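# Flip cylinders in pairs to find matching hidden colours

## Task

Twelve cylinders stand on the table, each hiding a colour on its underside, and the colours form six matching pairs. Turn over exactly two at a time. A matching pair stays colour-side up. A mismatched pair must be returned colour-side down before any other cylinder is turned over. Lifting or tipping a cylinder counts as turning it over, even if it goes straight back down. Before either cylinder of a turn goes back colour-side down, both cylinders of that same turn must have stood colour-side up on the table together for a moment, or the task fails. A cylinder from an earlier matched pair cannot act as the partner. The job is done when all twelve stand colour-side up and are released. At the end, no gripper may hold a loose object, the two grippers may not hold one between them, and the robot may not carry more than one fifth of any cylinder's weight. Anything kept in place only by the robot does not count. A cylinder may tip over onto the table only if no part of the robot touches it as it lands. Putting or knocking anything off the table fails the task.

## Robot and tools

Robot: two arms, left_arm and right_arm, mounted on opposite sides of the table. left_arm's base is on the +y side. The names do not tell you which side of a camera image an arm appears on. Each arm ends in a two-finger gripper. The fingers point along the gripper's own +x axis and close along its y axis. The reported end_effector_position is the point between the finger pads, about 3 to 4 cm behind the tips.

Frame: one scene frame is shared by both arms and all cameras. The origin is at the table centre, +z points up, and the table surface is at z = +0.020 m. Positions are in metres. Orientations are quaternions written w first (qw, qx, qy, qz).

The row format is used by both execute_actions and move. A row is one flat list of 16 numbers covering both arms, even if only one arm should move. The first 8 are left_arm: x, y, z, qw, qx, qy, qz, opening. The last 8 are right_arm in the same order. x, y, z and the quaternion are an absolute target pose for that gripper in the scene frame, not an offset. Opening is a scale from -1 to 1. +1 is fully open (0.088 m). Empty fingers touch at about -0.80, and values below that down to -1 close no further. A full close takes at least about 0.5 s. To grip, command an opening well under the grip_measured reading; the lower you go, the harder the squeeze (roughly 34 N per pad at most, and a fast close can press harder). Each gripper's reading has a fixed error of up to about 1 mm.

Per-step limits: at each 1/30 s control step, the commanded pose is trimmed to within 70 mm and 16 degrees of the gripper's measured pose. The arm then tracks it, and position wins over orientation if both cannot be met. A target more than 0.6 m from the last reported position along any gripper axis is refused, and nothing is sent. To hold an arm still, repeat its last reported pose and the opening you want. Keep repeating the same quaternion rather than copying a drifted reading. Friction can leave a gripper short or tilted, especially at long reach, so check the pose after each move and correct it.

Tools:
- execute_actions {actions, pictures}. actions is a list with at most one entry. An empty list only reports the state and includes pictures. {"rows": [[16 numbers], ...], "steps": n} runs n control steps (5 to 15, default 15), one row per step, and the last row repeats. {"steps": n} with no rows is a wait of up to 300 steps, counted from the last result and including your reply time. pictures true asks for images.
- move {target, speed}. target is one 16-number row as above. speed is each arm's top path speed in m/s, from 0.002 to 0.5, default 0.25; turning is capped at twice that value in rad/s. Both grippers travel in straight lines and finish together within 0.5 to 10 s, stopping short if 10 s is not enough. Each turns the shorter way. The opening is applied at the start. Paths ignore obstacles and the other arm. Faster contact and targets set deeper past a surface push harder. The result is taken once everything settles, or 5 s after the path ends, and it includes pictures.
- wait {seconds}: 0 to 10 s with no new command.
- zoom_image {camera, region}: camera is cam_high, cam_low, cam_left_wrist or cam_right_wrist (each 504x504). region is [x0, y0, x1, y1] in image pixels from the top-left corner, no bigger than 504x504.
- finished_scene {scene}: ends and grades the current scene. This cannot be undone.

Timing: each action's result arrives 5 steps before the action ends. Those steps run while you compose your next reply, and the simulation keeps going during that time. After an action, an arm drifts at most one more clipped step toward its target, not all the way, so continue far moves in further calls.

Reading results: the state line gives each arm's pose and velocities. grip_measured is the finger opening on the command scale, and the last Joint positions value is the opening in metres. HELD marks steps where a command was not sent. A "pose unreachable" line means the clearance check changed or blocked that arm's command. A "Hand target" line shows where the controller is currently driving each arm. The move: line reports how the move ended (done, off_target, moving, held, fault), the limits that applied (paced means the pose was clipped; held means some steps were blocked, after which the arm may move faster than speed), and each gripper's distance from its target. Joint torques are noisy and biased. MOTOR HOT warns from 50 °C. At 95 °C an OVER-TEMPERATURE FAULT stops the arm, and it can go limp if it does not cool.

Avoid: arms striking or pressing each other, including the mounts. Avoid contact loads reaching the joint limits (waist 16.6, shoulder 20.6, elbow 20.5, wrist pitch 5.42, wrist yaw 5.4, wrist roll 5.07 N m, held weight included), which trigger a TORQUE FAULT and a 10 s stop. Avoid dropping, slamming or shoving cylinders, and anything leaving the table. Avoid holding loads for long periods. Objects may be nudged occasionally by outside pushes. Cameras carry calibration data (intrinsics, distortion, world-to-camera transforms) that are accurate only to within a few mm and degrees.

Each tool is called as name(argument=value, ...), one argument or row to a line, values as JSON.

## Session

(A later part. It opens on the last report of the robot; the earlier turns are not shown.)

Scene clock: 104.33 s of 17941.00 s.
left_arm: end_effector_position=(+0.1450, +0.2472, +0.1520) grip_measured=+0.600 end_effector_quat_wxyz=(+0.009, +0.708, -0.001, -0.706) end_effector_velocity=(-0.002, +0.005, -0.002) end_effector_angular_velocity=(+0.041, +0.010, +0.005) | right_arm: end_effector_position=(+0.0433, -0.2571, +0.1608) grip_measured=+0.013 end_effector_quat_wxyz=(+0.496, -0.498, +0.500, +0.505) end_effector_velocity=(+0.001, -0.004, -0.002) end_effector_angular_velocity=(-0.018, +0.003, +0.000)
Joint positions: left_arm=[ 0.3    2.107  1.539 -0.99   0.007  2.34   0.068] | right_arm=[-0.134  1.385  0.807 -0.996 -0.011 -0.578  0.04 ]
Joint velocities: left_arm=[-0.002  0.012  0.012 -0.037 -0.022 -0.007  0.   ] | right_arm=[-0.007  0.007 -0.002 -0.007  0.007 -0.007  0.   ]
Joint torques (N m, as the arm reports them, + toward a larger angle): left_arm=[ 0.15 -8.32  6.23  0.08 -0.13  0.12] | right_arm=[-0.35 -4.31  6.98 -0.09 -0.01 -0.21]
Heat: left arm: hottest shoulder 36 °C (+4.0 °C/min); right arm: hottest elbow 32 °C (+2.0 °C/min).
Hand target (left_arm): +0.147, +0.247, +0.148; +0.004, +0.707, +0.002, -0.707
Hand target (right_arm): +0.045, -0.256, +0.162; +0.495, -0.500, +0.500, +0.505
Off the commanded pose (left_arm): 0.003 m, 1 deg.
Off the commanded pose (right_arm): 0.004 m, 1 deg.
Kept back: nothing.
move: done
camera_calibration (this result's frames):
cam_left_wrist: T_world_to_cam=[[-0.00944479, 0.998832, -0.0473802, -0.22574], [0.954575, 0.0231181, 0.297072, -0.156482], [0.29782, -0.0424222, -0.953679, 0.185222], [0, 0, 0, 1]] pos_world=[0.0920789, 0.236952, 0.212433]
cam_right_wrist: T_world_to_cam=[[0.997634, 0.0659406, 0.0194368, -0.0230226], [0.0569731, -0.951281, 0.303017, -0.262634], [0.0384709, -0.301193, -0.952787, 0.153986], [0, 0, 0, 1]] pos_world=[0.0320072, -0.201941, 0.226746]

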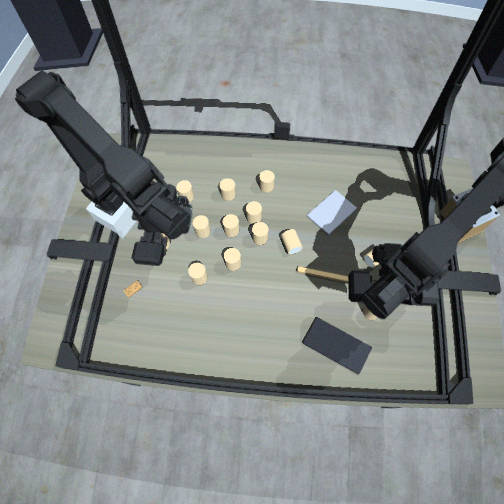

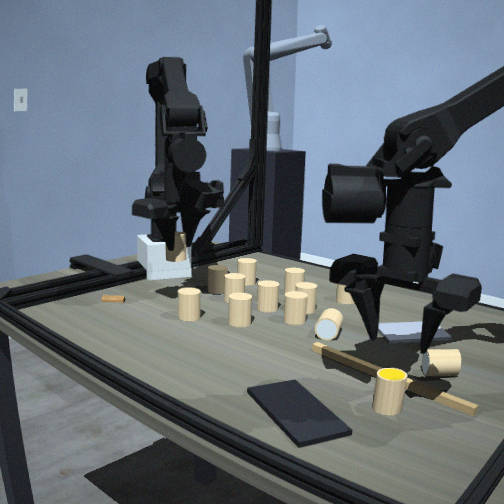

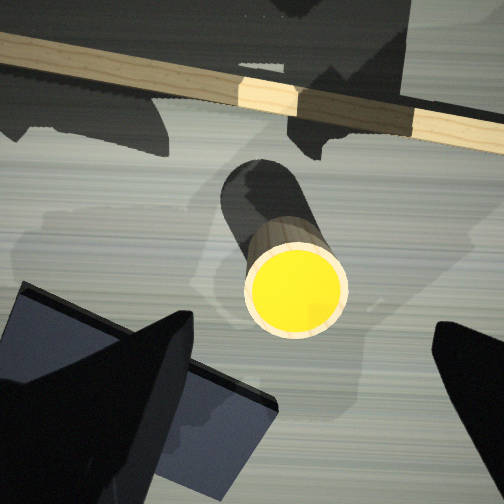

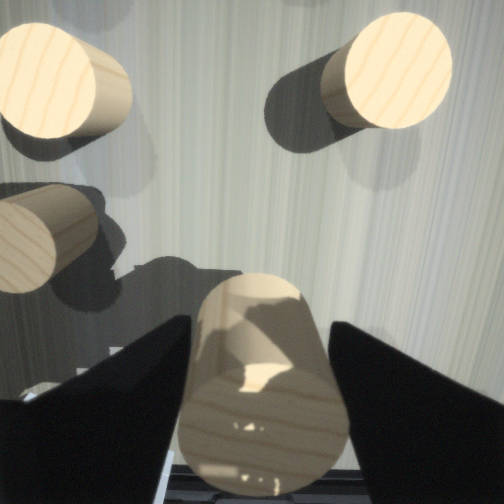

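move(
  target=[0.145,0.249,0.075,0,0.707,0,-0.707,0.6,0.046,-0.255,0.075,0.5,-0.5,0.5,0.5,-0.3],
  speed=0.2,
)

execute_actions(
  actions=[
    {"rows":[[0.145,0.249,0.075,0,0.707,0,-0.707,-0.3,0.046,-0.255,0.075,0.5,-0.5,0.5,0.5,0.6]],"steps":10},
  ],
)

move(
  target=[0.145,0.249,0.16,0,0.707,0,-0.707,-0.3,0.046,-0.255,0.16,0.5,-0.5,0.5,0.5,0.6],
  speed=0.4,
)

move(
  target=[-0.003,0.065,0.3,0.5,0.5,-0.5,-0.5,-0.3,0,-0.065,0.302,0.707,0,0,0.707,0.6],
  speed=0.5,
)

move(
  target=[-0.003,0.027,0.3,0.5,0.5,-0.5,-0.5,-0.3,0,-0.027,0.302,0.707,0,0,0.707,0.6],
)

execute_actions(
  actions=[
    {"rows":[[-0.003,0.027,0.3,0.5,0.5,-0.5,-0.5,-0.3,0,-0.027,0.302,0.707,0,0,0.707,-0.3]],"steps":12},
  ],
)

execute_actions(
  actions=[
    {"rows":[[-0.003,0.027,0.3,0.5,0.5,-0.5,-0.5,0.6,0,-0.027,0.302,0.707,0,0,0.707,-0.3]],"steps":8},
  ],
)

move(
  target=[-0.003,0.065,0.3,0.5,0.5,-0.5,-0.5,0.6,0,-0.065,0.302,0.707,0,0,0.707,-0.3],
  speed=0.4,
)

move(
  target=[-0.003,0.1,0.3,0.5,0.5,-0.5,-0.5,0.6,0.14,-0.238,0.16,0.5,-0.5,0.5,0.5,-0.3],
  speed=0.5,
)

move(
  target=[-0.003,0.1,0.3,0.5,0.5,-0.5,-0.5,0.6,0.14,-0.238,0.075,0.5,-0.5,0.5,0.5,-0.3],
  speed=0.2,
)

execute_actions(
  actions=[
    {"rows":[[-0.003,0.1,0.3,0.5,0.5,-0.5,-0.5,0.6,0.14,-0.238,0.075,0.5,-0.5,0.5,0.5,0.6]],"steps":10},
  ],
)

move(
  target=[-0.003,0.1,0.3,0.5,0.5,-0.5,-0.5,0.6,0.14,-0.238,0.15,0.5,-0.5,0.5,0.5,0.6],
  speed=0.4,
)

move(
  target=[-0.003,0.1,0.3,0.5,0.5,-0.5,-0.5,0.6,-0.067,-0.259,0.14,0.5,-0.5,0.5,0.5,0.6],
  speed=0.5,
)

Scene clock: 106.10 s of 17941.00 s.
left_arm: end_effector_position=(+0.1476, +0.2453, +0.0829) grip_measured=+0.600 end_effector_quat_wxyz=(+0.007, +0.711, -0.005, -0.703) end_effector_velocity=(-0.001, +0.001, +0.002) end_effector_angular_velocity=(-0.004, +0.007, +0.010) | right_arm: end_effector_position=(+0.0473, -0.2532, +0.0791) grip_measured=+0.013 end_effector_quat_wxyz=(+0.503, -0.499, +0.495, +0.503) end_effector_velocity=(-0.001, -0.004, -0.004) end_effector_angular_velocity=(-0.014, +0.001, -0.010)
Joint positions: left_arm=[ 0.3    2.225  1.429 -0.754  0.003  2.347  0.068] | right_arm=[-0.134  1.588  0.61  -0.58  -0.003 -0.573  0.04 ]
Joint velocities: left_arm=[ 0.002 -0.007 -0.002 -0.007  0.007 -0.007  0.   ] | right_arm=[-0.002  0.007 -0.012  0.007  0.007  0.007 -0.   ]
Joint torques (N m, as the arm reports them, + toward a larger angle): left_arm=[ 0.1  -9.    3.93  0.48 -0.05  0.14] | right_arm=[ 0.23 -4.62  3.4   0.36  0.    0.2 ]
Heat: left arm: hottest shoulder 36 °C (+3.0 °C/min); right arm: hottest elbow 32 °C (+2.0 °C/min).
Hand target (left_arm): +0.145, +0.249, +0.075; -0.000, +0.707, +0.000, -0.707
Hand target (right_arm): +0.046, -0.256, +0.076; +0.500, -0.500, +0.500, +0.500
Off the commanded pose (left_arm): 0.009 m, 1 deg.
Off the commanded pose (right_arm): 0.005 m, 1 deg.
Kept back: nothing.
move: off_target (left_arm)
camera_calibration (this result's frames):
cam_left_wrist: T_world_to_cam=[[-0.0018434, 0.998714, -0.0506563, -0.227993], [0.952092, 0.0172439, 0.305325, -0.137264], [0.305806, -0.0476666, -0.9509, 0.118304], [0, 0, 0, 1]] pos_world=[0.09409, 0.235706, 0.142856]
cam_right_wrist: T_world_to_cam=[[0.997503, 0.0610953, 0.0354161, -0.0281626], [0.0479418, -0.954105, 0.295609, -0.234106], [0.051851, -0.293173, -0.954652, 0.0787206], [0, 0, 0, 1]] pos_world=[0.035234, -0.198562, 0.145352]

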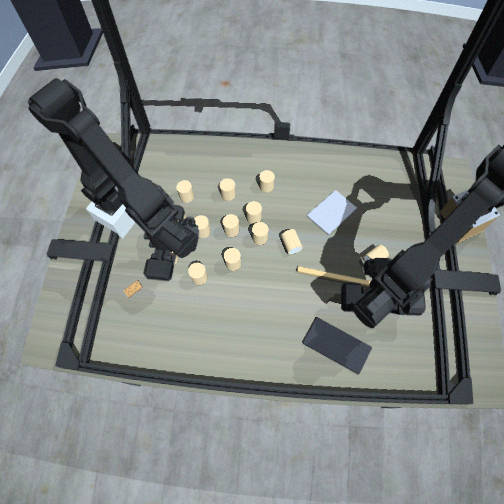

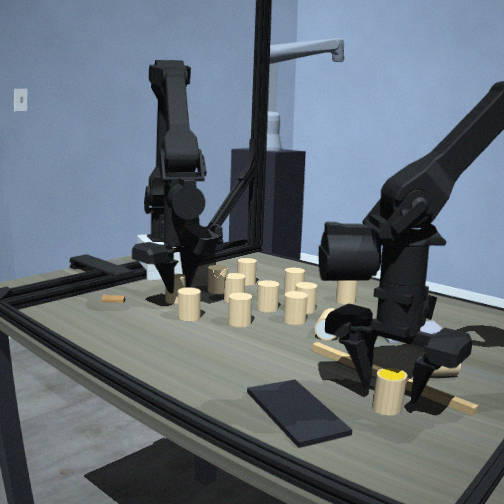

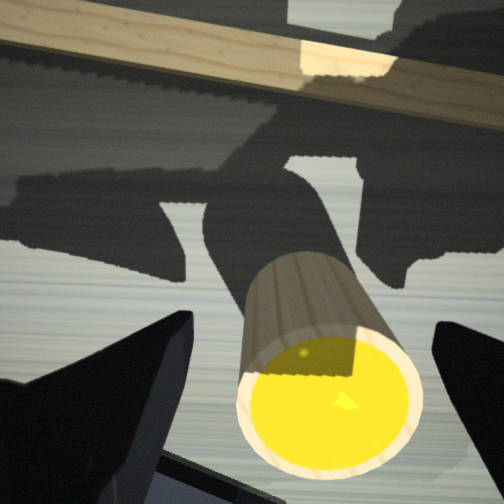

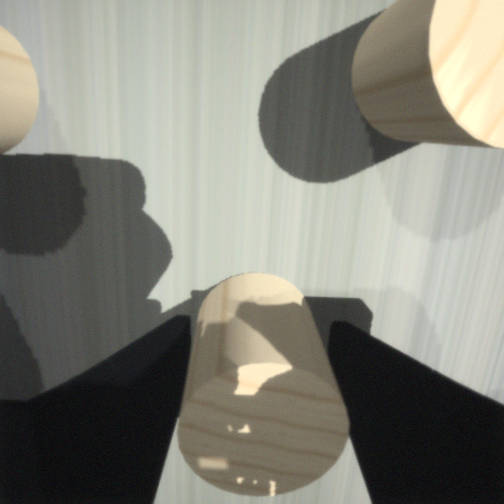

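Scene clock: 106.27 s of 17941.00 s.
left_arm: end_effector_position=(+0.1477, +0.2453, +0.0829) grip_measured=+0.016 end_effector_quat_wxyz=(+0.007, +0.712, -0.005, -0.702) end_effector_velocity=(+0.005, +0.007, +0.002) end_effector_angular_velocity=(+0.048, -0.045, +0.006) | right_arm: end_effector_position=(+0.0475, -0.2528, +0.0782) grip_measured=+0.289 end_effector_quat_wxyz=(+0.504, -0.499, +0.495, +0.503) end_effector_velocity=(-0.004, -0.006, -0.006) end_effector_angular_velocity=(-0.027, +0.026, +0.005)
Joint positions: left_arm=[ 0.3    2.225  1.429 -0.753  0.003  2.348  0.04 ] | right_arm=[-0.134  1.593  0.61  -0.576 -0.003 -0.573  0.053]
Joint velocities: left_arm=[-0.002 -0.007 -0.002 -0.007 -0.066 -0.007 -0.146] | right_arm=[-0.002  0.022 -0.007 -0.007 -0.007 -0.007  0.171]
Joint torques (N m, as the arm reports them, + toward a larger angle): left_arm=[ 0.32 -8.89  3.95  0.54 -0.16  0.11] | right_arm=[ 0.21 -4.74  3.71  0.27  0.    0.16]
Heat: left arm: hottest shoulder 36 °C (+3.0 °C/min); right arm: hottest elbow 32 °C (+2.0 °C/min).
Steps of this call (steps 1 to 5: the first 5 steps of this action). Readings (end_effector_position):
1: left_arm (+0.1477, +0.2453, +0.0829) | right_arm (+0.0473, -0.2532, +0.0789)
2: left_arm (+0.1477, +0.2453, +0.0829) | right_arm (+0.0472, -0.2533, +0.0788)
4: left_arm (+0.1477, +0.2453, +0.0829) | right_arm (+0.0475, -0.2528, +0.0784)
5: the state above

Scene clock: 107.80 s of 17941.00 s.
left_arm: end_effector_position=(+0.1421, +0.2511, +0.1539) grip_measured=+0.015 end_effector_quat_wxyz=(-0.003, +0.702, +0.005, -0.712) end_effector_velocity=(-0.001, +0.002, +0.000) end_effector_angular_velocity=(+0.010, -0.000, +0.005) | right_arm: end_effector_position=(+0.0453, -0.2562, +0.1558) grip_measured=+0.600 end_effector_quat_wxyz=(+0.494, -0.501, +0.504, +0.501) end_effector_velocity=(+0.000, -0.003, +0.003) end_effector_angular_velocity=(-0.002, +0.010, -0.020)
Joint positions: left_arm=[ 0.3    2.111  1.553 -1.03   0.003  2.348  0.04 ] | right_arm=[-0.134  1.409  0.806 -0.981 -0.003 -0.573  0.068]
Joint velocities: left_arm=[-0.002 -0.002 -0.002 -0.007 -0.007 -0.007 -0.   ] | right_arm=[-0.012 -0.007  0.007 -0.022 -0.007  0.007 -0.   ]
Joint torques (N m, as the arm reports them, + toward a larger angle): left_arm=[  0.17 -11.78   6.31   0.05  -0.04   0.11] | right_arm=[ 0.2  -6.45  6.76 -0.11 -0.01  0.16]
Heat: left arm: hottest shoulder 36 °C (+3.0 °C/min); right arm: hottest elbow 32 °C (+2.0 °C/min).
Hand target (left_arm): +0.145, +0.249, +0.160; -0.000, +0.707, +0.000, -0.707
Hand target (right_arm): +0.046, -0.254, +0.160; +0.500, -0.500, +0.500, +0.500
Off your previous action's commanded pose (left_arm): 0.009 m, 1 deg at its last step (step 5 of this call).
Off your previous action's commanded pose (right_arm): 0.004 m, 1 deg at its last step (step 5 of this call).
Off the commanded pose (left_arm): 0.007 m, 1 deg.
Off the commanded pose (right_arm): 0.004 m, 1 deg.
Kept back: nothing.
move: done
camera_calibration (this result's frames):
cam_left_wrist: T_world_to_cam=[[-0.00243656, 0.99974, -0.022673, -0.234599], [0.959868, 0.0086967, 0.280318, -0.148938], [0.280442, -0.0210801, -0.959639, 0.186094], [0, 0, 0, 1]] pos_world=[0.0902009, 0.239756, 0.215014]
cam_right_wrist: T_world_to_cam=[[0.997926, 0.0613184, 0.0195818, -0.0261677], [0.0520185, -0.947412, 0.31576, -0.261193], [0.0379139, -0.314087, -0.948637, 0.145456], [0, 0, 0, 1]] pos_world=[0.0341855, -0.200167, 0.220972]

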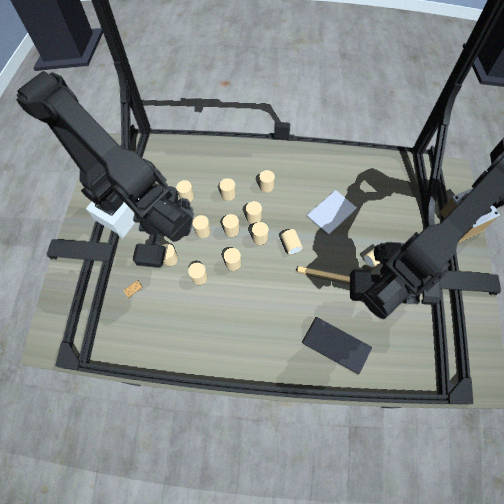

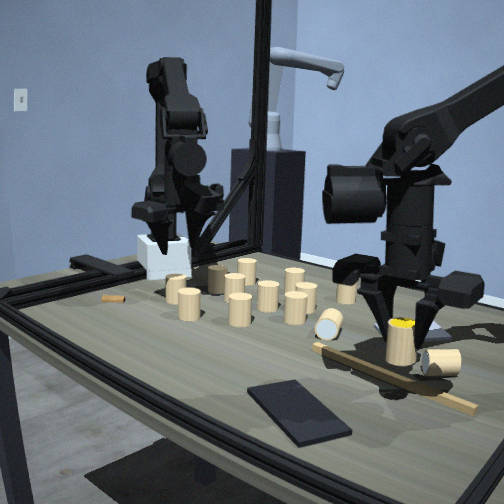

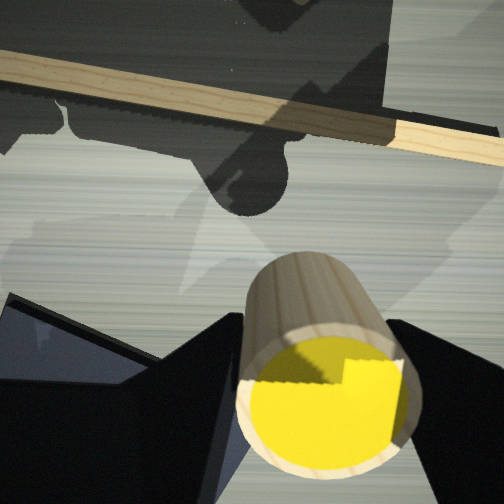

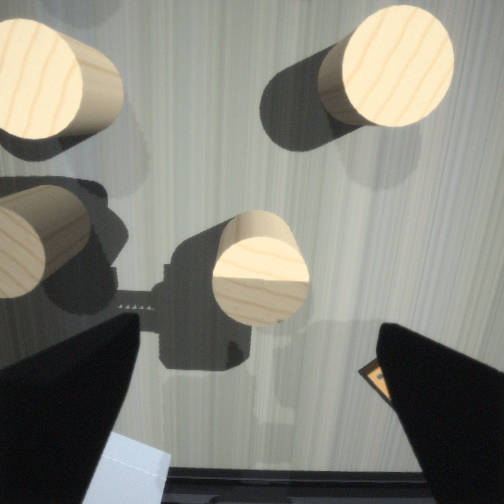

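Scene clock: 110.10 s of 17941.00 s.
left_arm: end_effector_position=(-0.0036, +0.0666, +0.3111) grip_measured=+0.015 end_effector_quat_wxyz=(+0.498, +0.497, -0.509, -0.496) end_effector_velocity=(+0.000, -0.002, +0.002) end_effector_angular_velocity=(-0.016, +0.016, +0.014) | right_arm: end_effector_position=(+0.0016, -0.0634, +0.3073) grip_measured=+0.600 end_effector_quat_wxyz=(+0.711, -0.002, -0.012, +0.703) end_effector_velocity=(+0.000, +0.001, -0.001) end_effector_angular_velocity=(+0.007, -0.010, +0.005)
Joint positions: left_arm=[-0.084  1.826  0.837  1.004  0.404  1.577  0.04 ] | right_arm=[ 0.137  1.361  0.448  0.927 -0.289 -0.015  0.068]
Joint velocities: left_arm=[-0.007  0.007  0.002  0.022 -0.022 -0.022 -0.   ] | right_arm=[-0.002  0.012 -0.002  0.022 -0.007 -0.007 -0.   ]
Joint torques (N m, as the arm reports them, + toward a larger angle): left_arm=[-0.07 -7.15  4.61  1.85  0.   -0.19] | right_arm=[ 0.29 -4.56  4.9   1.51  0.04  0.19]
Heat: left arm: hottest shoulder 36 °C (+3.0 °C/min); right arm: hottest elbow 32 °C (+2.0 °C/min).
Hand target (left_arm): -0.005, +0.067, +0.302; +0.497, +0.499, -0.502, -0.503
Hand target (right_arm): +0.001, -0.064, +0.301; +0.711, -0.003, -0.003, +0.703
Off the commanded pose (left_arm): 0.011 m, 1 deg.
Off the commanded pose (right_arm): 0.006 m, 1 deg.
Kept back: nothing.
move: off_target (left_arm)
camera_calibration (this result's frames):
cam_left_wrist: T_world_to_cam=[[0.012119, -0.0468851, -0.998827, 0.326494], [0.958433, 0.285312, -0.0017637, 0.0178445], [0.285059, -0.957287, 0.0483939, 0.12262], [0, 0, 0, 1]] pos_world=[-0.0560135, 0.127599, 0.320208]
cam_right_wrist: T_world_to_cam=[[0.996176, -0.041288, 0.0770004, -0.0215661], [0.0615377, -0.294057, -0.953805, 0.307449], [0.0620232, 0.954896, -0.290392, 0.229518], [0, 0, 0, 1]] pos_world=[-0.0116715, -0.129648, 0.361557]

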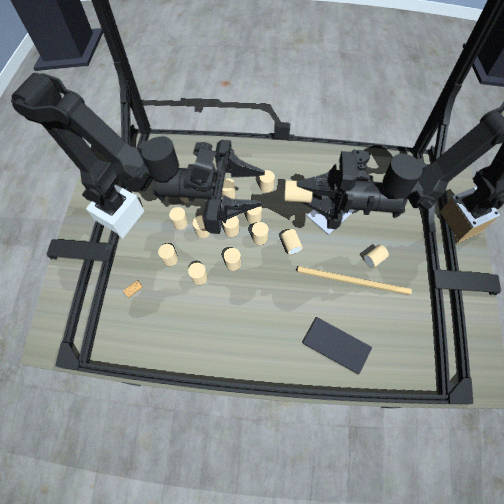

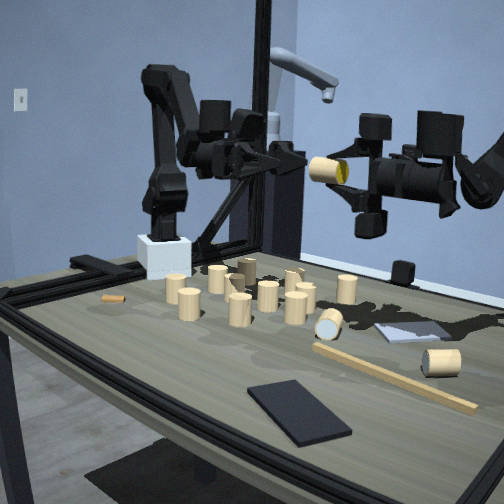

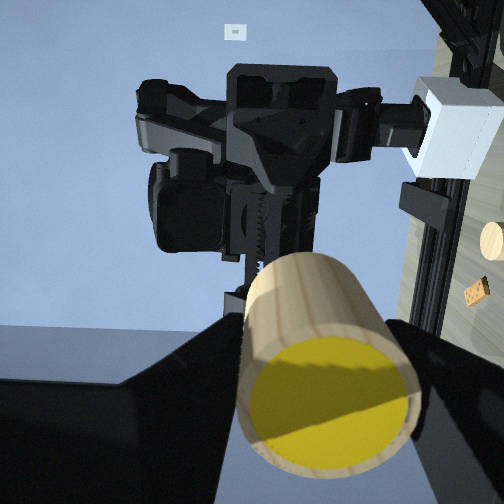

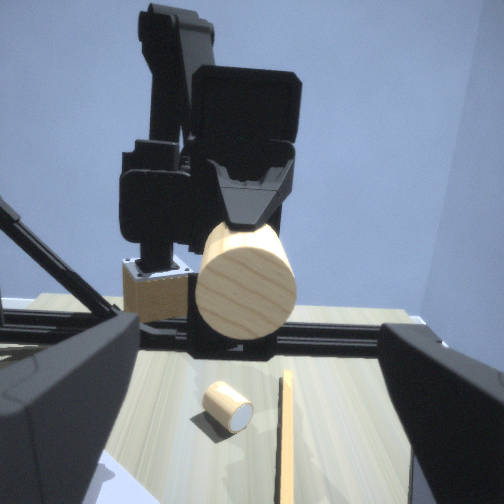

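Scene clock: 111.00 s of 17941.00 s.
left_arm: end_effector_position=(-0.0033, +0.0307, +0.3023) grip_measured=+0.015 end_effector_quat_wxyz=(+0.500, +0.500, -0.502, -0.498) end_effector_velocity=(+0.001, -0.002, -0.002) end_effector_angular_velocity=(+0.007, -0.005, +0.005) | right_arm: end_effector_position=(+0.0000, -0.0300, +0.3014) grip_measured=+0.600 end_effector_quat_wxyz=(+0.707, -0.002, -0.001, +0.707) end_effector_velocity=(-0.004, +0.001, -0.002) end_effector_angular_velocity=(-0.007, -0.005, +0.024)
Joint positions: left_arm=[-0.123  1.946  0.974  0.976  0.356  1.573  0.04 ] | right_arm=[ 0.174  1.507  0.556  0.949 -0.262 -0.006  0.068]
Joint velocities: left_arm=[-0.002  0.007  0.007 -0.007 -0.007  0.007 -0.001] | right_arm=[ 0.002  0.002  0.002 -0.007 -0.022 -0.007  0.   ]
Joint torques (N m, as the arm reports them, + toward a larger angle): left_arm=[ 0.08 -8.3   6.74  1.52 -0.12 -0.17] | right_arm=[ 0.35 -5.48  7.41  1.54  0.02  0.2 ]
Heat: left arm: hottest shoulder 36 °C (+3.0 °C/min); right arm: hottest elbow 32 °C (+2.0 °C/min).
Hand target (left_arm): -0.003, +0.027, +0.300; +0.500, +0.500, -0.500, -0.500
Hand target (right_arm): -0.000, -0.027, +0.302; +0.707, -0.000, -0.000, +0.707
Off the commanded pose (left_arm): 0.004 m, 0 deg.
Off the commanded pose (right_arm): 0.003 m, 0 deg.
Kept back: nothing.
move: done
camera_calibration (this result's frames):
cam_left_wrist: T_world_to_cam=[[0.00419566, -0.036681, -0.999318, 0.315824], [0.955979, 0.293356, -0.00675423, 0.0289486], [0.293404, -0.955299, 0.0362971, 0.0922173], [0, 0, 0, 1]] pos_world=[-0.0560563, 0.0911876, 0.312457]
cam_right_wrist: T_world_to_cam=[[0.997527, -0.0298371, 0.063635, -0.013775], [0.0513536, -0.308728, -0.949763, 0.310124], [0.0479841, 0.950682, -0.306433, 0.200769], [0, 0, 0, 1]] pos_world=[-0.0118187, -0.0955344, 0.356943]

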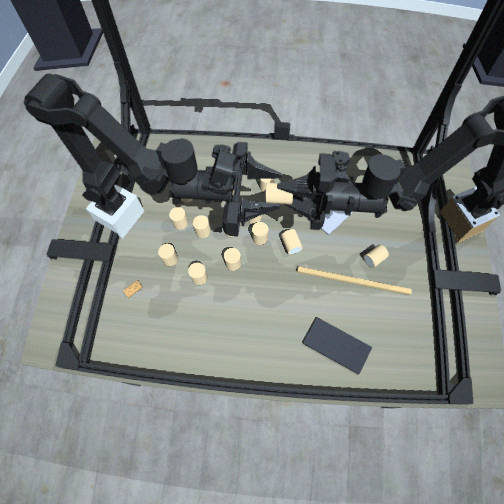

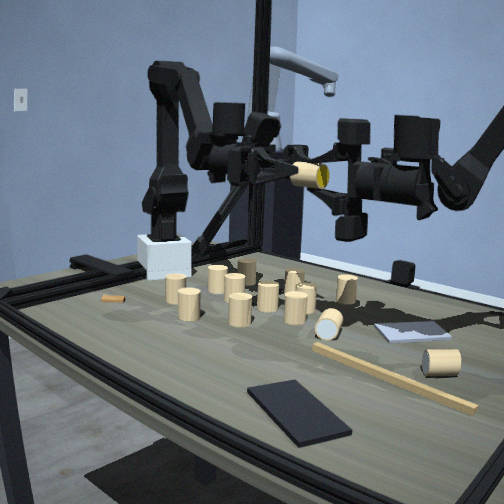

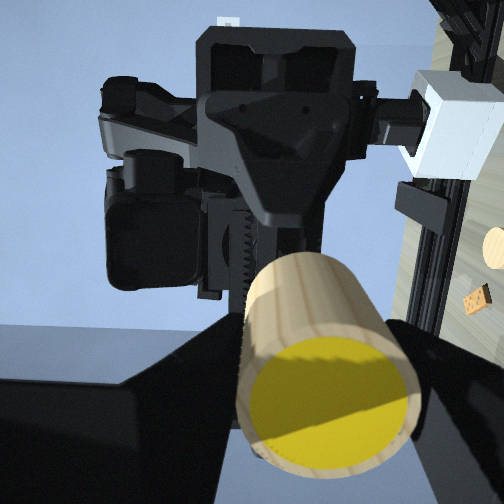

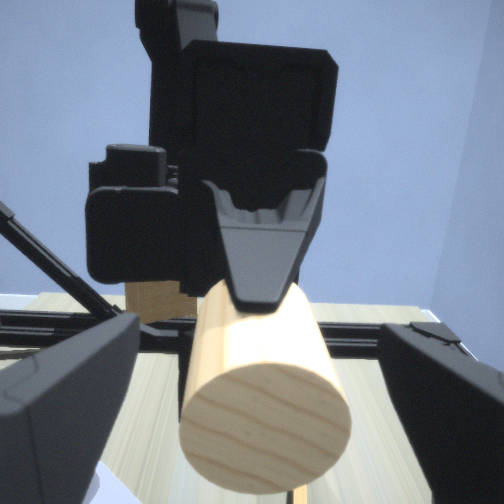

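Scene clock: 111.23 s of 17941.00 s.
left_arm: end_effector_position=(-0.0035, +0.0304, +0.3019) grip_measured=+0.014 end_effector_quat_wxyz=(+0.500, +0.500, -0.501, -0.499) end_effector_velocity=(-0.003, -0.001, -0.004) end_effector_angular_velocity=(+0.011, +0.012, -0.000) | right_arm: end_effector_position=(+0.0001, -0.0297, +0.3016) grip_measured=+0.011 end_effector_quat_wxyz=(+0.707, -0.002, -0.001, +0.707) end_effector_velocity=(+0.002, -0.001, -0.002) end_effector_angular_velocity=(-0.007, -0.020, -0.010)
Joint positions: left_arm=[-0.124  1.947  0.975  0.975  0.356  1.573  0.04 ] | right_arm=[ 0.175  1.508  0.557  0.949 -0.261 -0.005  0.04 ]
Joint velocities: left_arm=[-0.007  0.002 -0.002 -0.007 -0.007 -0.007 -0.001] | right_arm=[-0.002 -0.002 -0.002 -0.007  0.007 -0.022  0.004]
Joint torques (N m, as the arm reports them, + toward a larger angle): left_arm=[-0.24 -8.21  6.88  1.54 -0.13 -0.11] | right_arm=[ 0.28 -5.55  7.47  1.5   0.01  0.14]
Heat: left arm: hottest shoulder 36 °C (+3.0 °C/min); right arm: hottest elbow 32 °C (+2.0 °C/min).
Steps of this call (steps 1 to 7: the first 7 steps of this action). Readings (end_effector_position):
1: left_arm (-0.0032, +0.0307, +0.3021) | right_arm (+0.0001, -0.0299, +0.3014)
2: left_arm (-0.0033, +0.0305, +0.3020) | right_arm (+0.0001, -0.0298, +0.3014)
4: left_arm (-0.0033, +0.0305, +0.3019) | right_arm (+0.0001, -0.0297, +0.3016)
7: the state above

Scene clock: 111.50 s of 17941.00 s.
left_arm: end_effector_position=(-0.0035, +0.0303, +0.3021) grip_measured=+0.080 end_effector_quat_wxyz=(+0.500, +0.500, -0.502, -0.499) end_effector_velocity=(+0.001, -0.002, -0.001) end_effector_angular_velocity=(+0.011, +0.012, +0.005) | right_arm: end_effector_position=(+0.0001, -0.0297, +0.3014) grip_measured=+0.012 end_effector_quat_wxyz=(+0.707, -0.002, -0.001, +0.707) end_effector_velocity=(-0.000, -0.000, -0.009) end_effector_angular_velocity=(-0.026, -0.000, +0.005)
Joint positions: left_arm=[-0.124  1.947  0.975  0.975  0.356  1.573  0.043] | right_arm=[ 0.175  1.508  0.557  0.949 -0.261 -0.005  0.04 ]
Joint velocities: left_arm=[-0.002  0.002  0.012 -0.022 -0.007 -0.007  0.121] | right_arm=[-0.002  0.012 -0.007 -0.007 -0.007 -0.007 -0.   ]
Joint torques (N m, as the arm reports them, + toward a larger angle): left_arm=[-0.26 -8.22  6.17  1.54 -0.11 -0.13] | right_arm=[ 0.27 -5.69  7.47  1.49  0.01  0.17]
Heat: left arm: hottest shoulder 36 °C (+3.0 °C/min); right arm: hottest elbow 32 °C (+2.0 °C/min).
Off your previous action's commanded pose (left_arm): 0.004 m, 0 deg at its last step (step 5 of this call).
Off your previous action's commanded pose (right_arm): 0.003 m, 0 deg at its last step (step 5 of this call).
Steps of this call (steps 1 to 5: the last 5 steps of your previous action; steps 6 to 8: the first 3 steps of this action). Readings (end_effector_position):
6: left_arm (-0.0035, +0.0304, +0.3019) | right_arm (+0.0001, -0.0297, +0.3016)
7: left_arm (-0.0035, +0.0304, +0.3019) | right_arm (+0.0001, -0.0297, +0.3016)
8: the state above

Scene clock: 113.00 s of 17941.00 s.
left_arm: end_effector_position=(-0.0025, +0.0614, +0.2990) grip_measured=+0.600 end_effector_quat_wxyz=(+0.499, +0.501, -0.500, -0.500) end_effector_velocity=(+0.001, +0.004, -0.002) end_effector_angular_velocity=(+0.011, +0.012, +0.010) | right_arm: end_effector_position=(+0.0000, -0.0621, +0.3032) grip_measured=+0.012 end_effector_quat_wxyz=(+0.707, -0.001, -0.003, +0.707) end_effector_velocity=(+0.001, -0.004, -0.005) end_effector_angular_velocity=(-0.021, -0.001, -0.000)
Joint positions: left_arm=[-0.091  1.867  0.845  1.021  0.388  1.573  0.068] | right_arm=[ 0.138  1.372  0.449  0.926 -0.299 -0.005  0.04 ]
Joint velocities: left_arm=[ 0.002 -0.012 -0.017 -0.007 -0.007 -0.007  0.   ] | right_arm=[-0.007 -0.012 -0.012 -0.022 -0.007 -0.007 -0.   ]
Joint torques (N m, as the arm reports them, + toward a larger angle): left_arm=[  0.32 -10.3    4.07   1.8    0.14  -0.04] | right_arm=[-0.31 -6.88  5.06  1.23 -0.12  0.18]
Heat: left arm: hottest shoulder 36 °C (+3.0 °C/min); right arm: hottest elbow 32 °C (+2.0 °C/min).
Hand target (left_arm): -0.003, +0.065, +0.300; +0.500, +0.500, -0.500, -0.500
Hand target (right_arm): -0.000, -0.065, +0.302; +0.707, +0.000, +0.000, +0.707
Off your previous action's commanded pose (left_arm): 0.004 m, 0 deg at its last step (step 5 of this call).
Off your previous action's commanded pose (right_arm): 0.003 m, 0 deg at its last step (step 5 of this call).
Off the commanded pose (left_arm): 0.004 m, 0 deg.
Off the commanded pose (right_arm): 0.003 m, 0 deg.
Kept back: nothing.
move: done
camera_calibration (this result's frames):
cam_left_wrist: T_world_to_cam=[[0.00169275, -0.0320486, -0.999485, 0.313409], [0.955737, 0.294118, -0.00781226, 0.019494], [0.294217, -0.955232, 0.0311279, 0.123045], [0, 0, 0, 1]] pos_world=[-0.0553635, 0.121847, 0.30957]
cam_right_wrist: T_world_to_cam=[[0.99753, -0.0297357, 0.063638, -0.014845], [0.0515983, -0.304532, -0.951103, 0.302541], [0.0476616, 0.952038, -0.302246, 0.230648], [0, 0, 0, 1]] pos_world=[-0.0117953, -0.127894, 0.358405]

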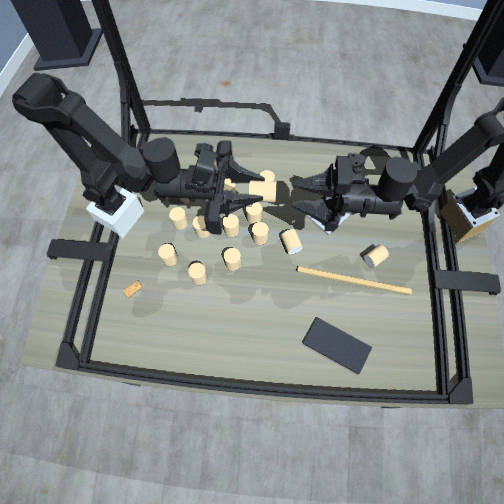

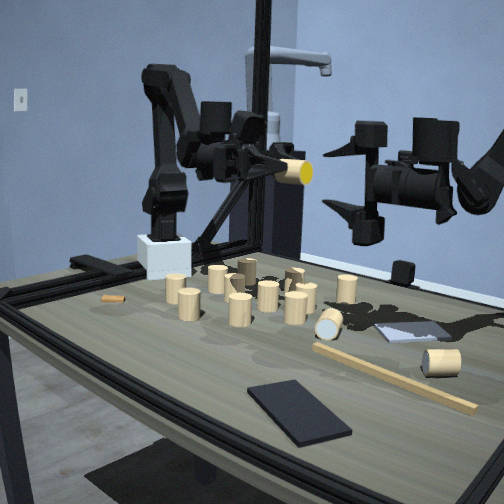

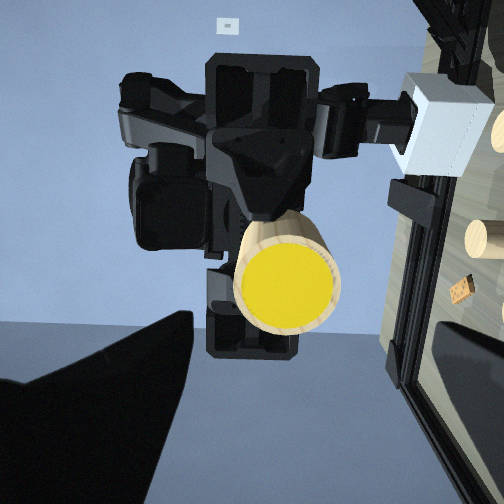

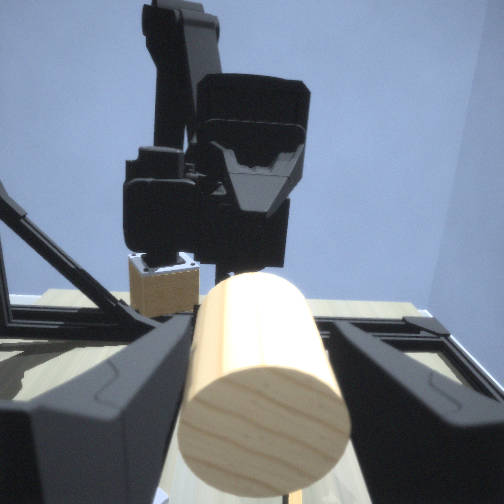

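Scene clock: 115.20 s of 17941.00 s.
left_arm: end_effector_position=(-0.0023, +0.0966, +0.2997) grip_measured=+0.600 end_effector_quat_wxyz=(+0.500, +0.501, -0.500, -0.500) end_effector_velocity=(-0.003, +0.001, -0.006) end_effector_angular_velocity=(+0.024, +0.004, -0.010) | right_arm: end_effector_position=(+0.1367, -0.2390, +0.1618) grip_measured=+0.012 end_effector_quat_wxyz=(+0.498, -0.498, +0.499, +0.506) end_effector_velocity=(+0.000, -0.002, -0.003) end_effector_angular_velocity=(-0.017, +0.007, +0.005)
Joint positions: left_arm=[-0.047  1.765  0.709  1.055  0.432  1.573  0.068] | right_arm=[-0.38   1.667  1.081 -0.986 -0.012 -0.824  0.04 ]
Joint velocities: left_arm=[-0.002 -0.002 -0.007 -0.022  0.007  0.007 -0.   ] | right_arm=[-0.002  0.012  0.002 -0.007  0.007 -0.007 -0.   ]
Joint torques (N m, as the arm reports them, + toward a larger angle): left_arm=[ 0.15 -9.3   4.07  1.81  0.19 -0.09] | right_arm=[-0.3  -6.48  6.91 -0.11 -0.02 -0.22]
Heat: left arm: hottest shoulder 36 °C (+3.0 °C/min); right arm: hottest elbow 32 °C (+2.0 °C/min).
Hand target (left_arm): -0.003, +0.100, +0.300; +0.500, +0.500, -0.500, -0.500
Hand target (right_arm): +0.139, -0.239, +0.161; +0.495, -0.500, +0.500, +0.505
Off the commanded pose (left_arm): 0.003 m, 0 deg.
Off the commanded pose (right_arm): 0.004 m, 1 deg.
Kept back: nothing.
move: done
camera_calibration (this result's frames):
cam_left_wrist: T_world_to_cam=[[0.00196153, -0.032763, -0.999461, 0.315302], [0.955739, 0.294112, -0.00776549, 0.00892614], [0.294208, -0.955209, 0.0318898, 0.156367], [0, 0, 0, 1]] pos_world=[-0.055154, 0.157068, 0.310215]
cam_right_wrist: T_world_to_cam=[[0.997636, 0.065458, 0.020941, -0.117765], [0.0562197, -0.952544, 0.299165, -0.250625], [0.03953, -0.29728, -0.953972, 0.157844], [0, 0, 0, 1]] pos_world=[0.125337, -0.184098, 0.228023]

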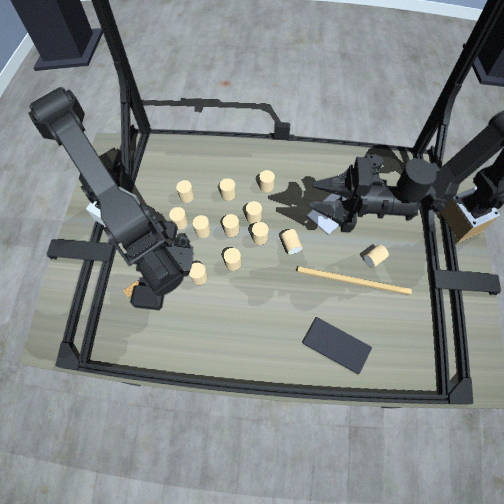

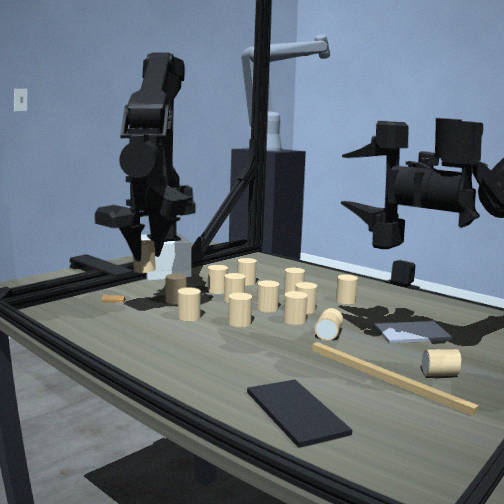

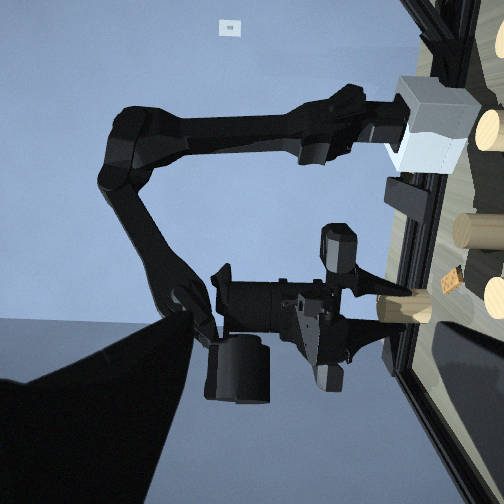

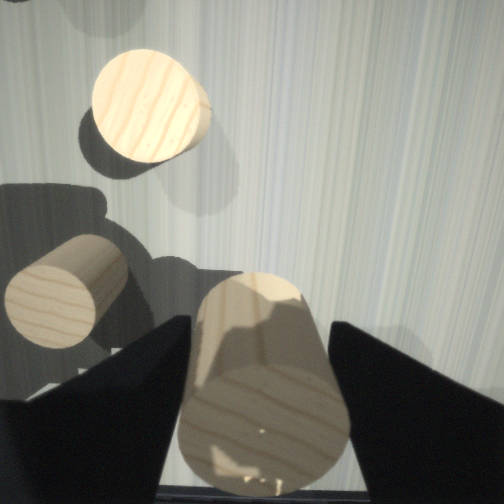

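Scene clock: 116.20 s of 17941.00 s.
left_arm: end_effector_position=(-0.0025, +0.0968, +0.2996) grip_measured=+0.600 end_effector_quat_wxyz=(+0.499, +0.501, -0.500, -0.500) end_effector_velocity=(-0.002, +0.000, +0.005) end_effector_angular_velocity=(-0.020, +0.013, -0.010) | right_arm: end_effector_position=(+0.1417, -0.2362, +0.0802) grip_measured=+0.012 end_effector_quat_wxyz=(+0.504, -0.500, +0.494, +0.502) end_effector_velocity=(+0.000, +0.001, +0.000) end_effector_angular_velocity=(+0.010, -0.000, +0.005)
Joint positions: left_arm=[-0.047  1.765  0.708  1.056  0.432  1.573  0.068] | right_arm=[-0.38   1.836  0.912 -0.632 -0.003 -0.821  0.04 ]
Joint velocities: left_arm=[-0.002 -0.002 -0.002  0.022  0.007 -0.022 -0.   ] | right_arm=[-0.002 -0.002 -0.002  0.007 -0.007 -0.007  0.   ]
Joint torques (N m, as the arm reports them, + toward a larger angle): left_arm=[ 0.11 -9.28  3.96  1.8   0.16 -0.11] | right_arm=[ 0.07 -6.68  3.49  0.34 -0.03  0.18]
Heat: left arm: hottest shoulder 36 °C (+2.0 °C/min); right arm: hottest elbow 32 °C (+2.0 °C/min).
Hand target (left_arm): -0.003, +0.100, +0.300; +0.500, +0.500, -0.500, -0.500
Hand target (right_arm): +0.139, -0.239, +0.075; +0.500, -0.500, +0.500, +0.500
Off the commanded pose (left_arm): 0.003 m, 0 deg.
Off the commanded pose (right_arm): 0.006 m, 1 deg.
Kept back: nothing.
move: done
camera_calibration (this result's frames):
cam_left_wrist: T_world_to_cam=[[0.00194886, -0.0327639, -0.999461, 0.315175], [0.955851, 0.293748, -0.00776568, 0.00903427], [0.293844, -0.955321, 0.0318899, 0.156537], [0, 0, 0, 1]] pos_world=[-0.0552471, 0.157216, 0.310084]
cam_right_wrist: T_world_to_cam=[[0.997252, 0.0626026, 0.0396275, -0.123408], [0.0481209, -0.95396, 0.296049, -0.222762], [0.0563364, -0.293329, -0.95435, 0.0791595], [0, 0, 0, 1]] pos_world=[0.129329, -0.181561, 0.146385]

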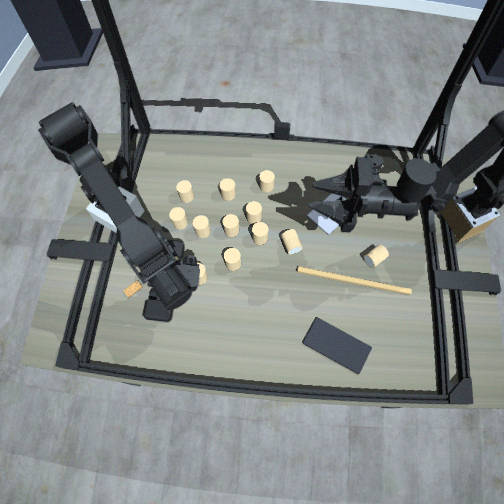

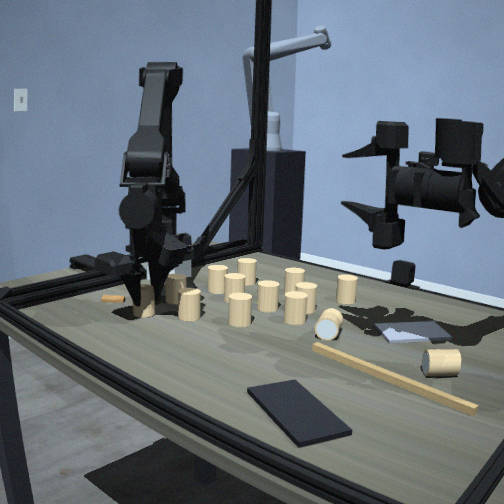

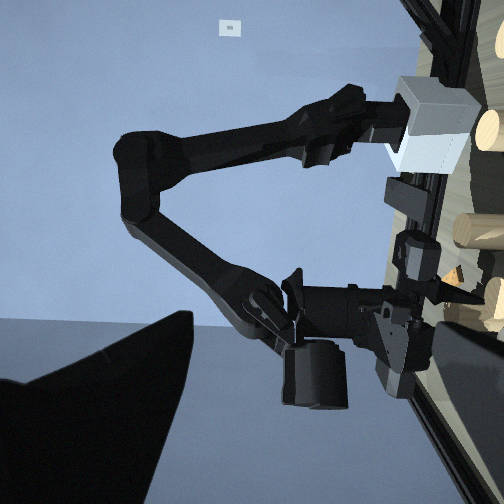

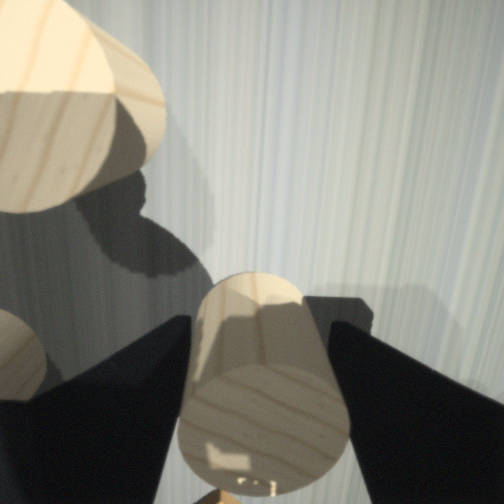

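Scene clock: 116.37 s of 17941.00 s.
left_arm: end_effector_position=(-0.0025, +0.0968, +0.2996) grip_measured=+0.600 end_effector_quat_wxyz=(+0.499, +0.501, -0.500, -0.500) end_effector_velocity=(+0.002, +0.001, +0.001) end_effector_angular_velocity=(+0.002, +0.008, +0.010) | right_arm: end_effector_position=(+0.1419, -0.2360, +0.0795) grip_measured=+0.289 end_effector_quat_wxyz=(+0.504, -0.500, +0.494, +0.502) end_effector_velocity=(-0.004, -0.006, -0.004) end_effector_angular_velocity=(-0.031, +0.021, +0.019)
Joint positions: left_arm=[-0.047  1.765  0.708  1.056  0.432  1.573  0.068] | right_arm=[-0.38   1.839  0.912 -0.629 -0.003 -0.821  0.053]
Joint velocities: left_arm=[ 0.002 -0.007 -0.002 -0.007 -0.007 -0.007  0.   ] | right_arm=[-0.002  0.012 -0.002 -0.022  0.007 -0.022  0.172]
Joint torques (N m, as the arm reports them, + toward a larger angle): left_arm=[ 0.11 -9.33  4.01  1.78  0.12 -0.09] | right_arm=[ 0.06 -6.69  3.94  0.27 -0.01  0.17]
Heat: left arm: hottest shoulder 36 °C (+2.0 °C/min); right arm: hottest elbow 32 °C (+2.0 °C/min).
Steps of this call (steps 1 to 5: the first 5 steps of this action). Readings (end_effector_position):
1: left_arm (-0.0025, +0.0968, +0.2996) | right_arm (+0.1418, -0.2362, +0.0801)
2: left_arm (-0.0025, +0.0968, +0.2996) | right_arm (+0.1418, -0.2361, +0.0800)
4: left_arm (-0.0025, +0.0968, +0.2996) | right_arm (+0.1419, -0.2360, +0.0797)
5: the state above

Scene clock: 117.83 s of 17941.00 s.
left_arm: end_effector_position=(-0.0025, +0.0968, +0.2998) grip_measured=+0.600 end_effector_quat_wxyz=(+0.500, +0.500, -0.500, -0.500) end_effector_velocity=(-0.000, +0.000, -0.004) end_effector_angular_velocity=(+0.020, +0.002, +0.005) | right_arm: end_effector_position=(+0.1385, -0.2392, +0.1448) grip_measured=+0.600 end_effector_quat_wxyz=(+0.494, -0.500, +0.504, +0.502) end_effector_velocity=(+0.001, -0.001, +0.006) end_effector_angular_velocity=(+0.007, +0.003, -0.000)
Joint positions: left_arm=[-0.047  1.764  0.708  1.056  0.432  1.573  0.068] | right_arm=[-0.38   1.707  1.053 -0.931 -0.003 -0.821  0.068]
Joint velocities: left_arm=[-0.002 -0.002 -0.002 -0.022 -0.007  0.007  0.   ] | right_arm=[-0.007 -0.012  0.012 -0.022 -0.007 -0.007 -0.   ]
Joint torques (N m, as the arm reports them, + toward a larger angle): left_arm=[ 0.02 -9.48  4.26  1.78  0.11 -0.15] | right_arm=[ 0.06 -9.03  6.6  -0.14 -0.02  0.18]
Heat: left arm: hottest shoulder 36 °C (+2.0 °C/min); right arm: hottest elbow 32 °C (+2.0 °C/min).
Hand target (left_arm): -0.003, +0.100, +0.300; +0.500, +0.500, -0.500, -0.500
Hand target (right_arm): +0.140, -0.238, +0.150; +0.500, -0.500, +0.500, +0.500
Off your previous action's commanded pose (left_arm): 0.003 m, 0 deg at its last step (step 5 of this call).
Off your previous action's commanded pose (right_arm): 0.005 m, 1 deg at its last step (step 5 of this call).
Off the commanded pose (left_arm): 0.003 m, 0 deg.
Off the commanded pose (right_arm): 0.006 m, 1 deg.
Kept back: nothing.
move: done
camera_calibration (this result's frames):
cam_left_wrist: T_world_to_cam=[[0.00210856, -0.0331101, -0.999449, 0.31537], [0.955853, 0.293745, -0.0077147, 0.00902435], [0.293839, -0.95531, 0.0322677, 0.156446], [0, 0, 0, 1]] pos_world=[-0.0552608, 0.157245, 0.310217]
cam_right_wrist: T_world_to_cam=[[0.997867, 0.0631661, 0.0164669, -0.119117], [0.0548166, -0.94783, 0.314028, -0.246662], [0.0354438, -0.312455, -0.949271, 0.137737], [0, 0, 0, 1]] pos_world=[0.127502, -0.183233, 0.21017]

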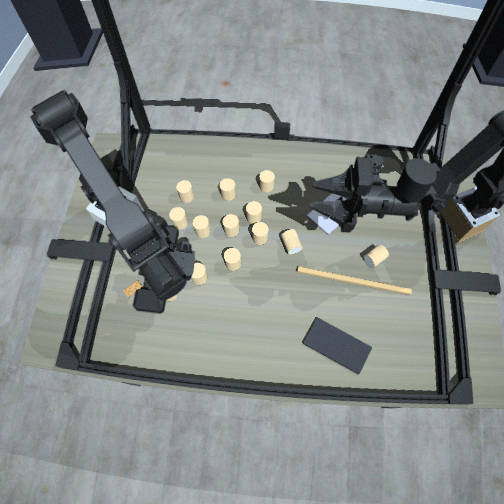

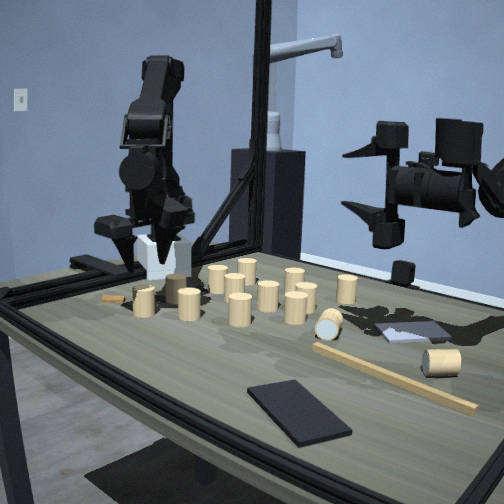

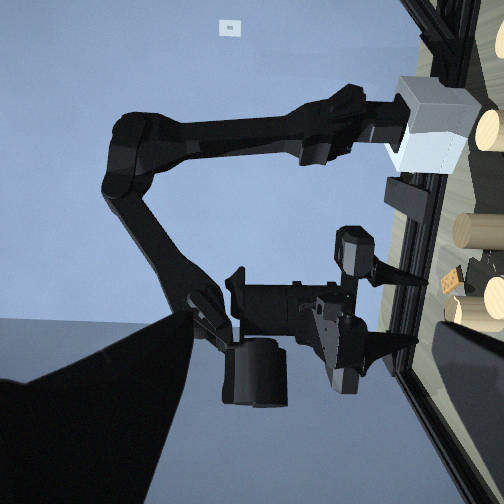

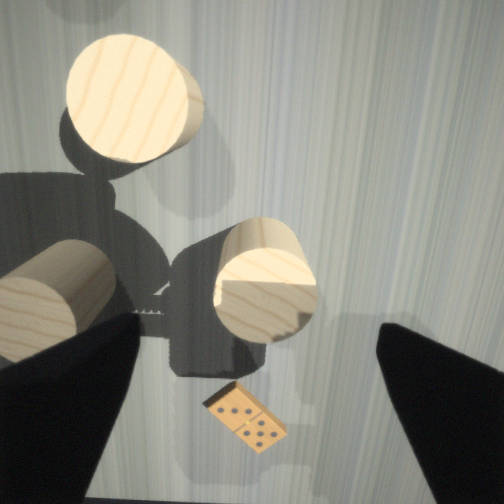

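Scene clock: 119.03 s of 17941.00 s.
left_arm: end_effector_position=(-0.0025, +0.0969, +0.2996) grip_measured=+0.600 end_effector_quat_wxyz=(+0.499, +0.501, -0.500, -0.500) end_effector_velocity=(+0.002, -0.000, +0.003) end_effector_angular_velocity=(-0.002, +0.006, +0.020) | right_arm: end_effector_position=(-0.0649, -0.2566, +0.1414) grip_measured=+0.600 end_effector_quat_wxyz=(+0.501, -0.501, +0.497, +0.500) end_effector_velocity=(-0.004, -0.002, -0.000) end_effector_angular_velocity=(-0.007, +0.007, -0.005)
Joint positions: left_arm=[-0.047  1.764  0.708  1.056  0.432  1.573  0.068] | right_arm=[ 0.423  1.274  0.645 -0.937  0.005 -0.016  0.068]
Joint velocities: left_arm=[-0.002 -0.007  0.002 -0.007 -0.022 -0.007 -0.   ] | right_arm=[ 0.017 -0.002 -0.002 -0.007 -0.007  0.022 -0.   ]
Joint torques (N m, as the arm reports them, + toward a larger angle): left_arm=[ 0.22 -9.31  4.04  1.8   0.12 -0.07] | right_arm=[ 0.21 -5.06  4.48 -0.1   0.02  0.19]
Heat: left arm: hottest shoulder 36 °C (+2.0 °C/min); right arm: hottest elbow 32 °C (+2.0 °C/min).
Hand target (left_arm): -0.003, +0.100, +0.300; +0.500, +0.500, -0.500, -0.500
Hand target (right_arm): -0.065, -0.259, +0.141; +0.502, -0.502, +0.498, +0.498
Off the commanded pose (left_arm): 0.003 m, 0 deg.
Off the commanded pose (right_arm): 0.004 m, 0 deg.
Kept back: nothing.
move: done; limits=paced
camera_calibration (this result's frames):
cam_left_wrist: T_world_to_cam=[[0.00194886, -0.0327639, -0.999461, 0.315198], [0.955851, 0.293748, -0.00776568, 0.00904763], [0.293844, -0.955321, 0.0318899, 0.156634], [0, 0, 0, 1]] pos_world=[-0.0552885, 0.157305, 0.310103]
cam_right_wrist: T_world_to_cam=[[0.997507, 0.0613505, 0.0348587, 0.0818548], [0.0479089, -0.951546, 0.303751, -0.250889], [0.0518049, -0.301324, -0.952114, 0.140582], [0, 0, 0, 1]] pos_world=[-0.0769137, -0.201394, 0.207204]

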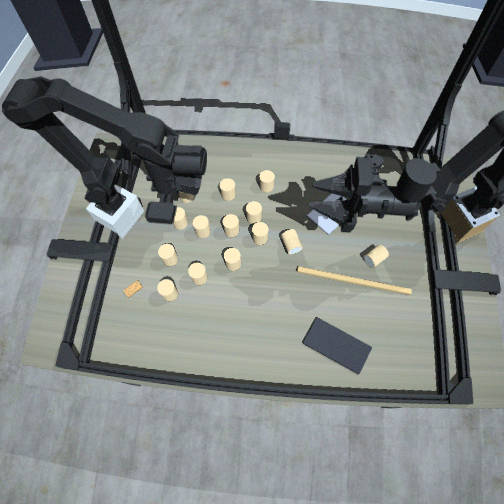

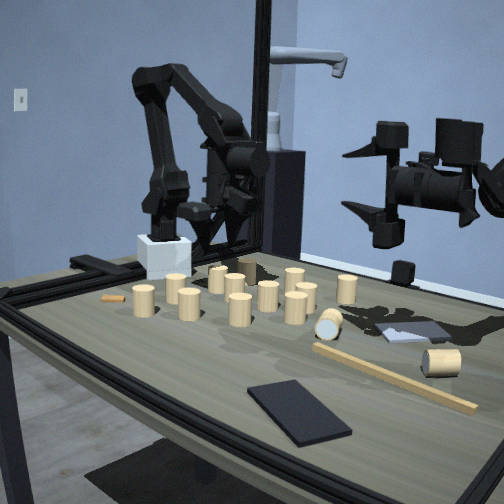

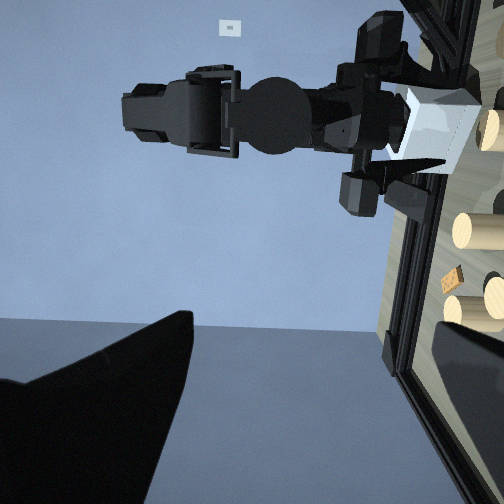

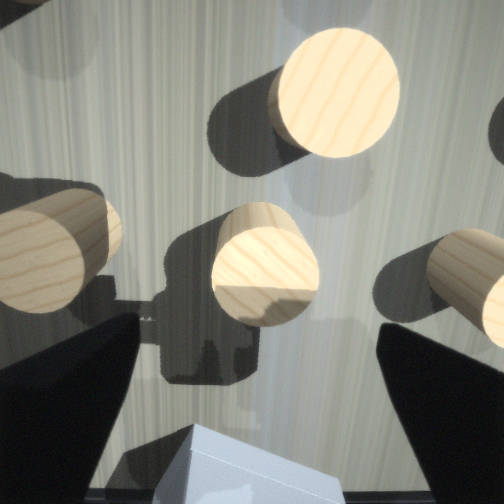

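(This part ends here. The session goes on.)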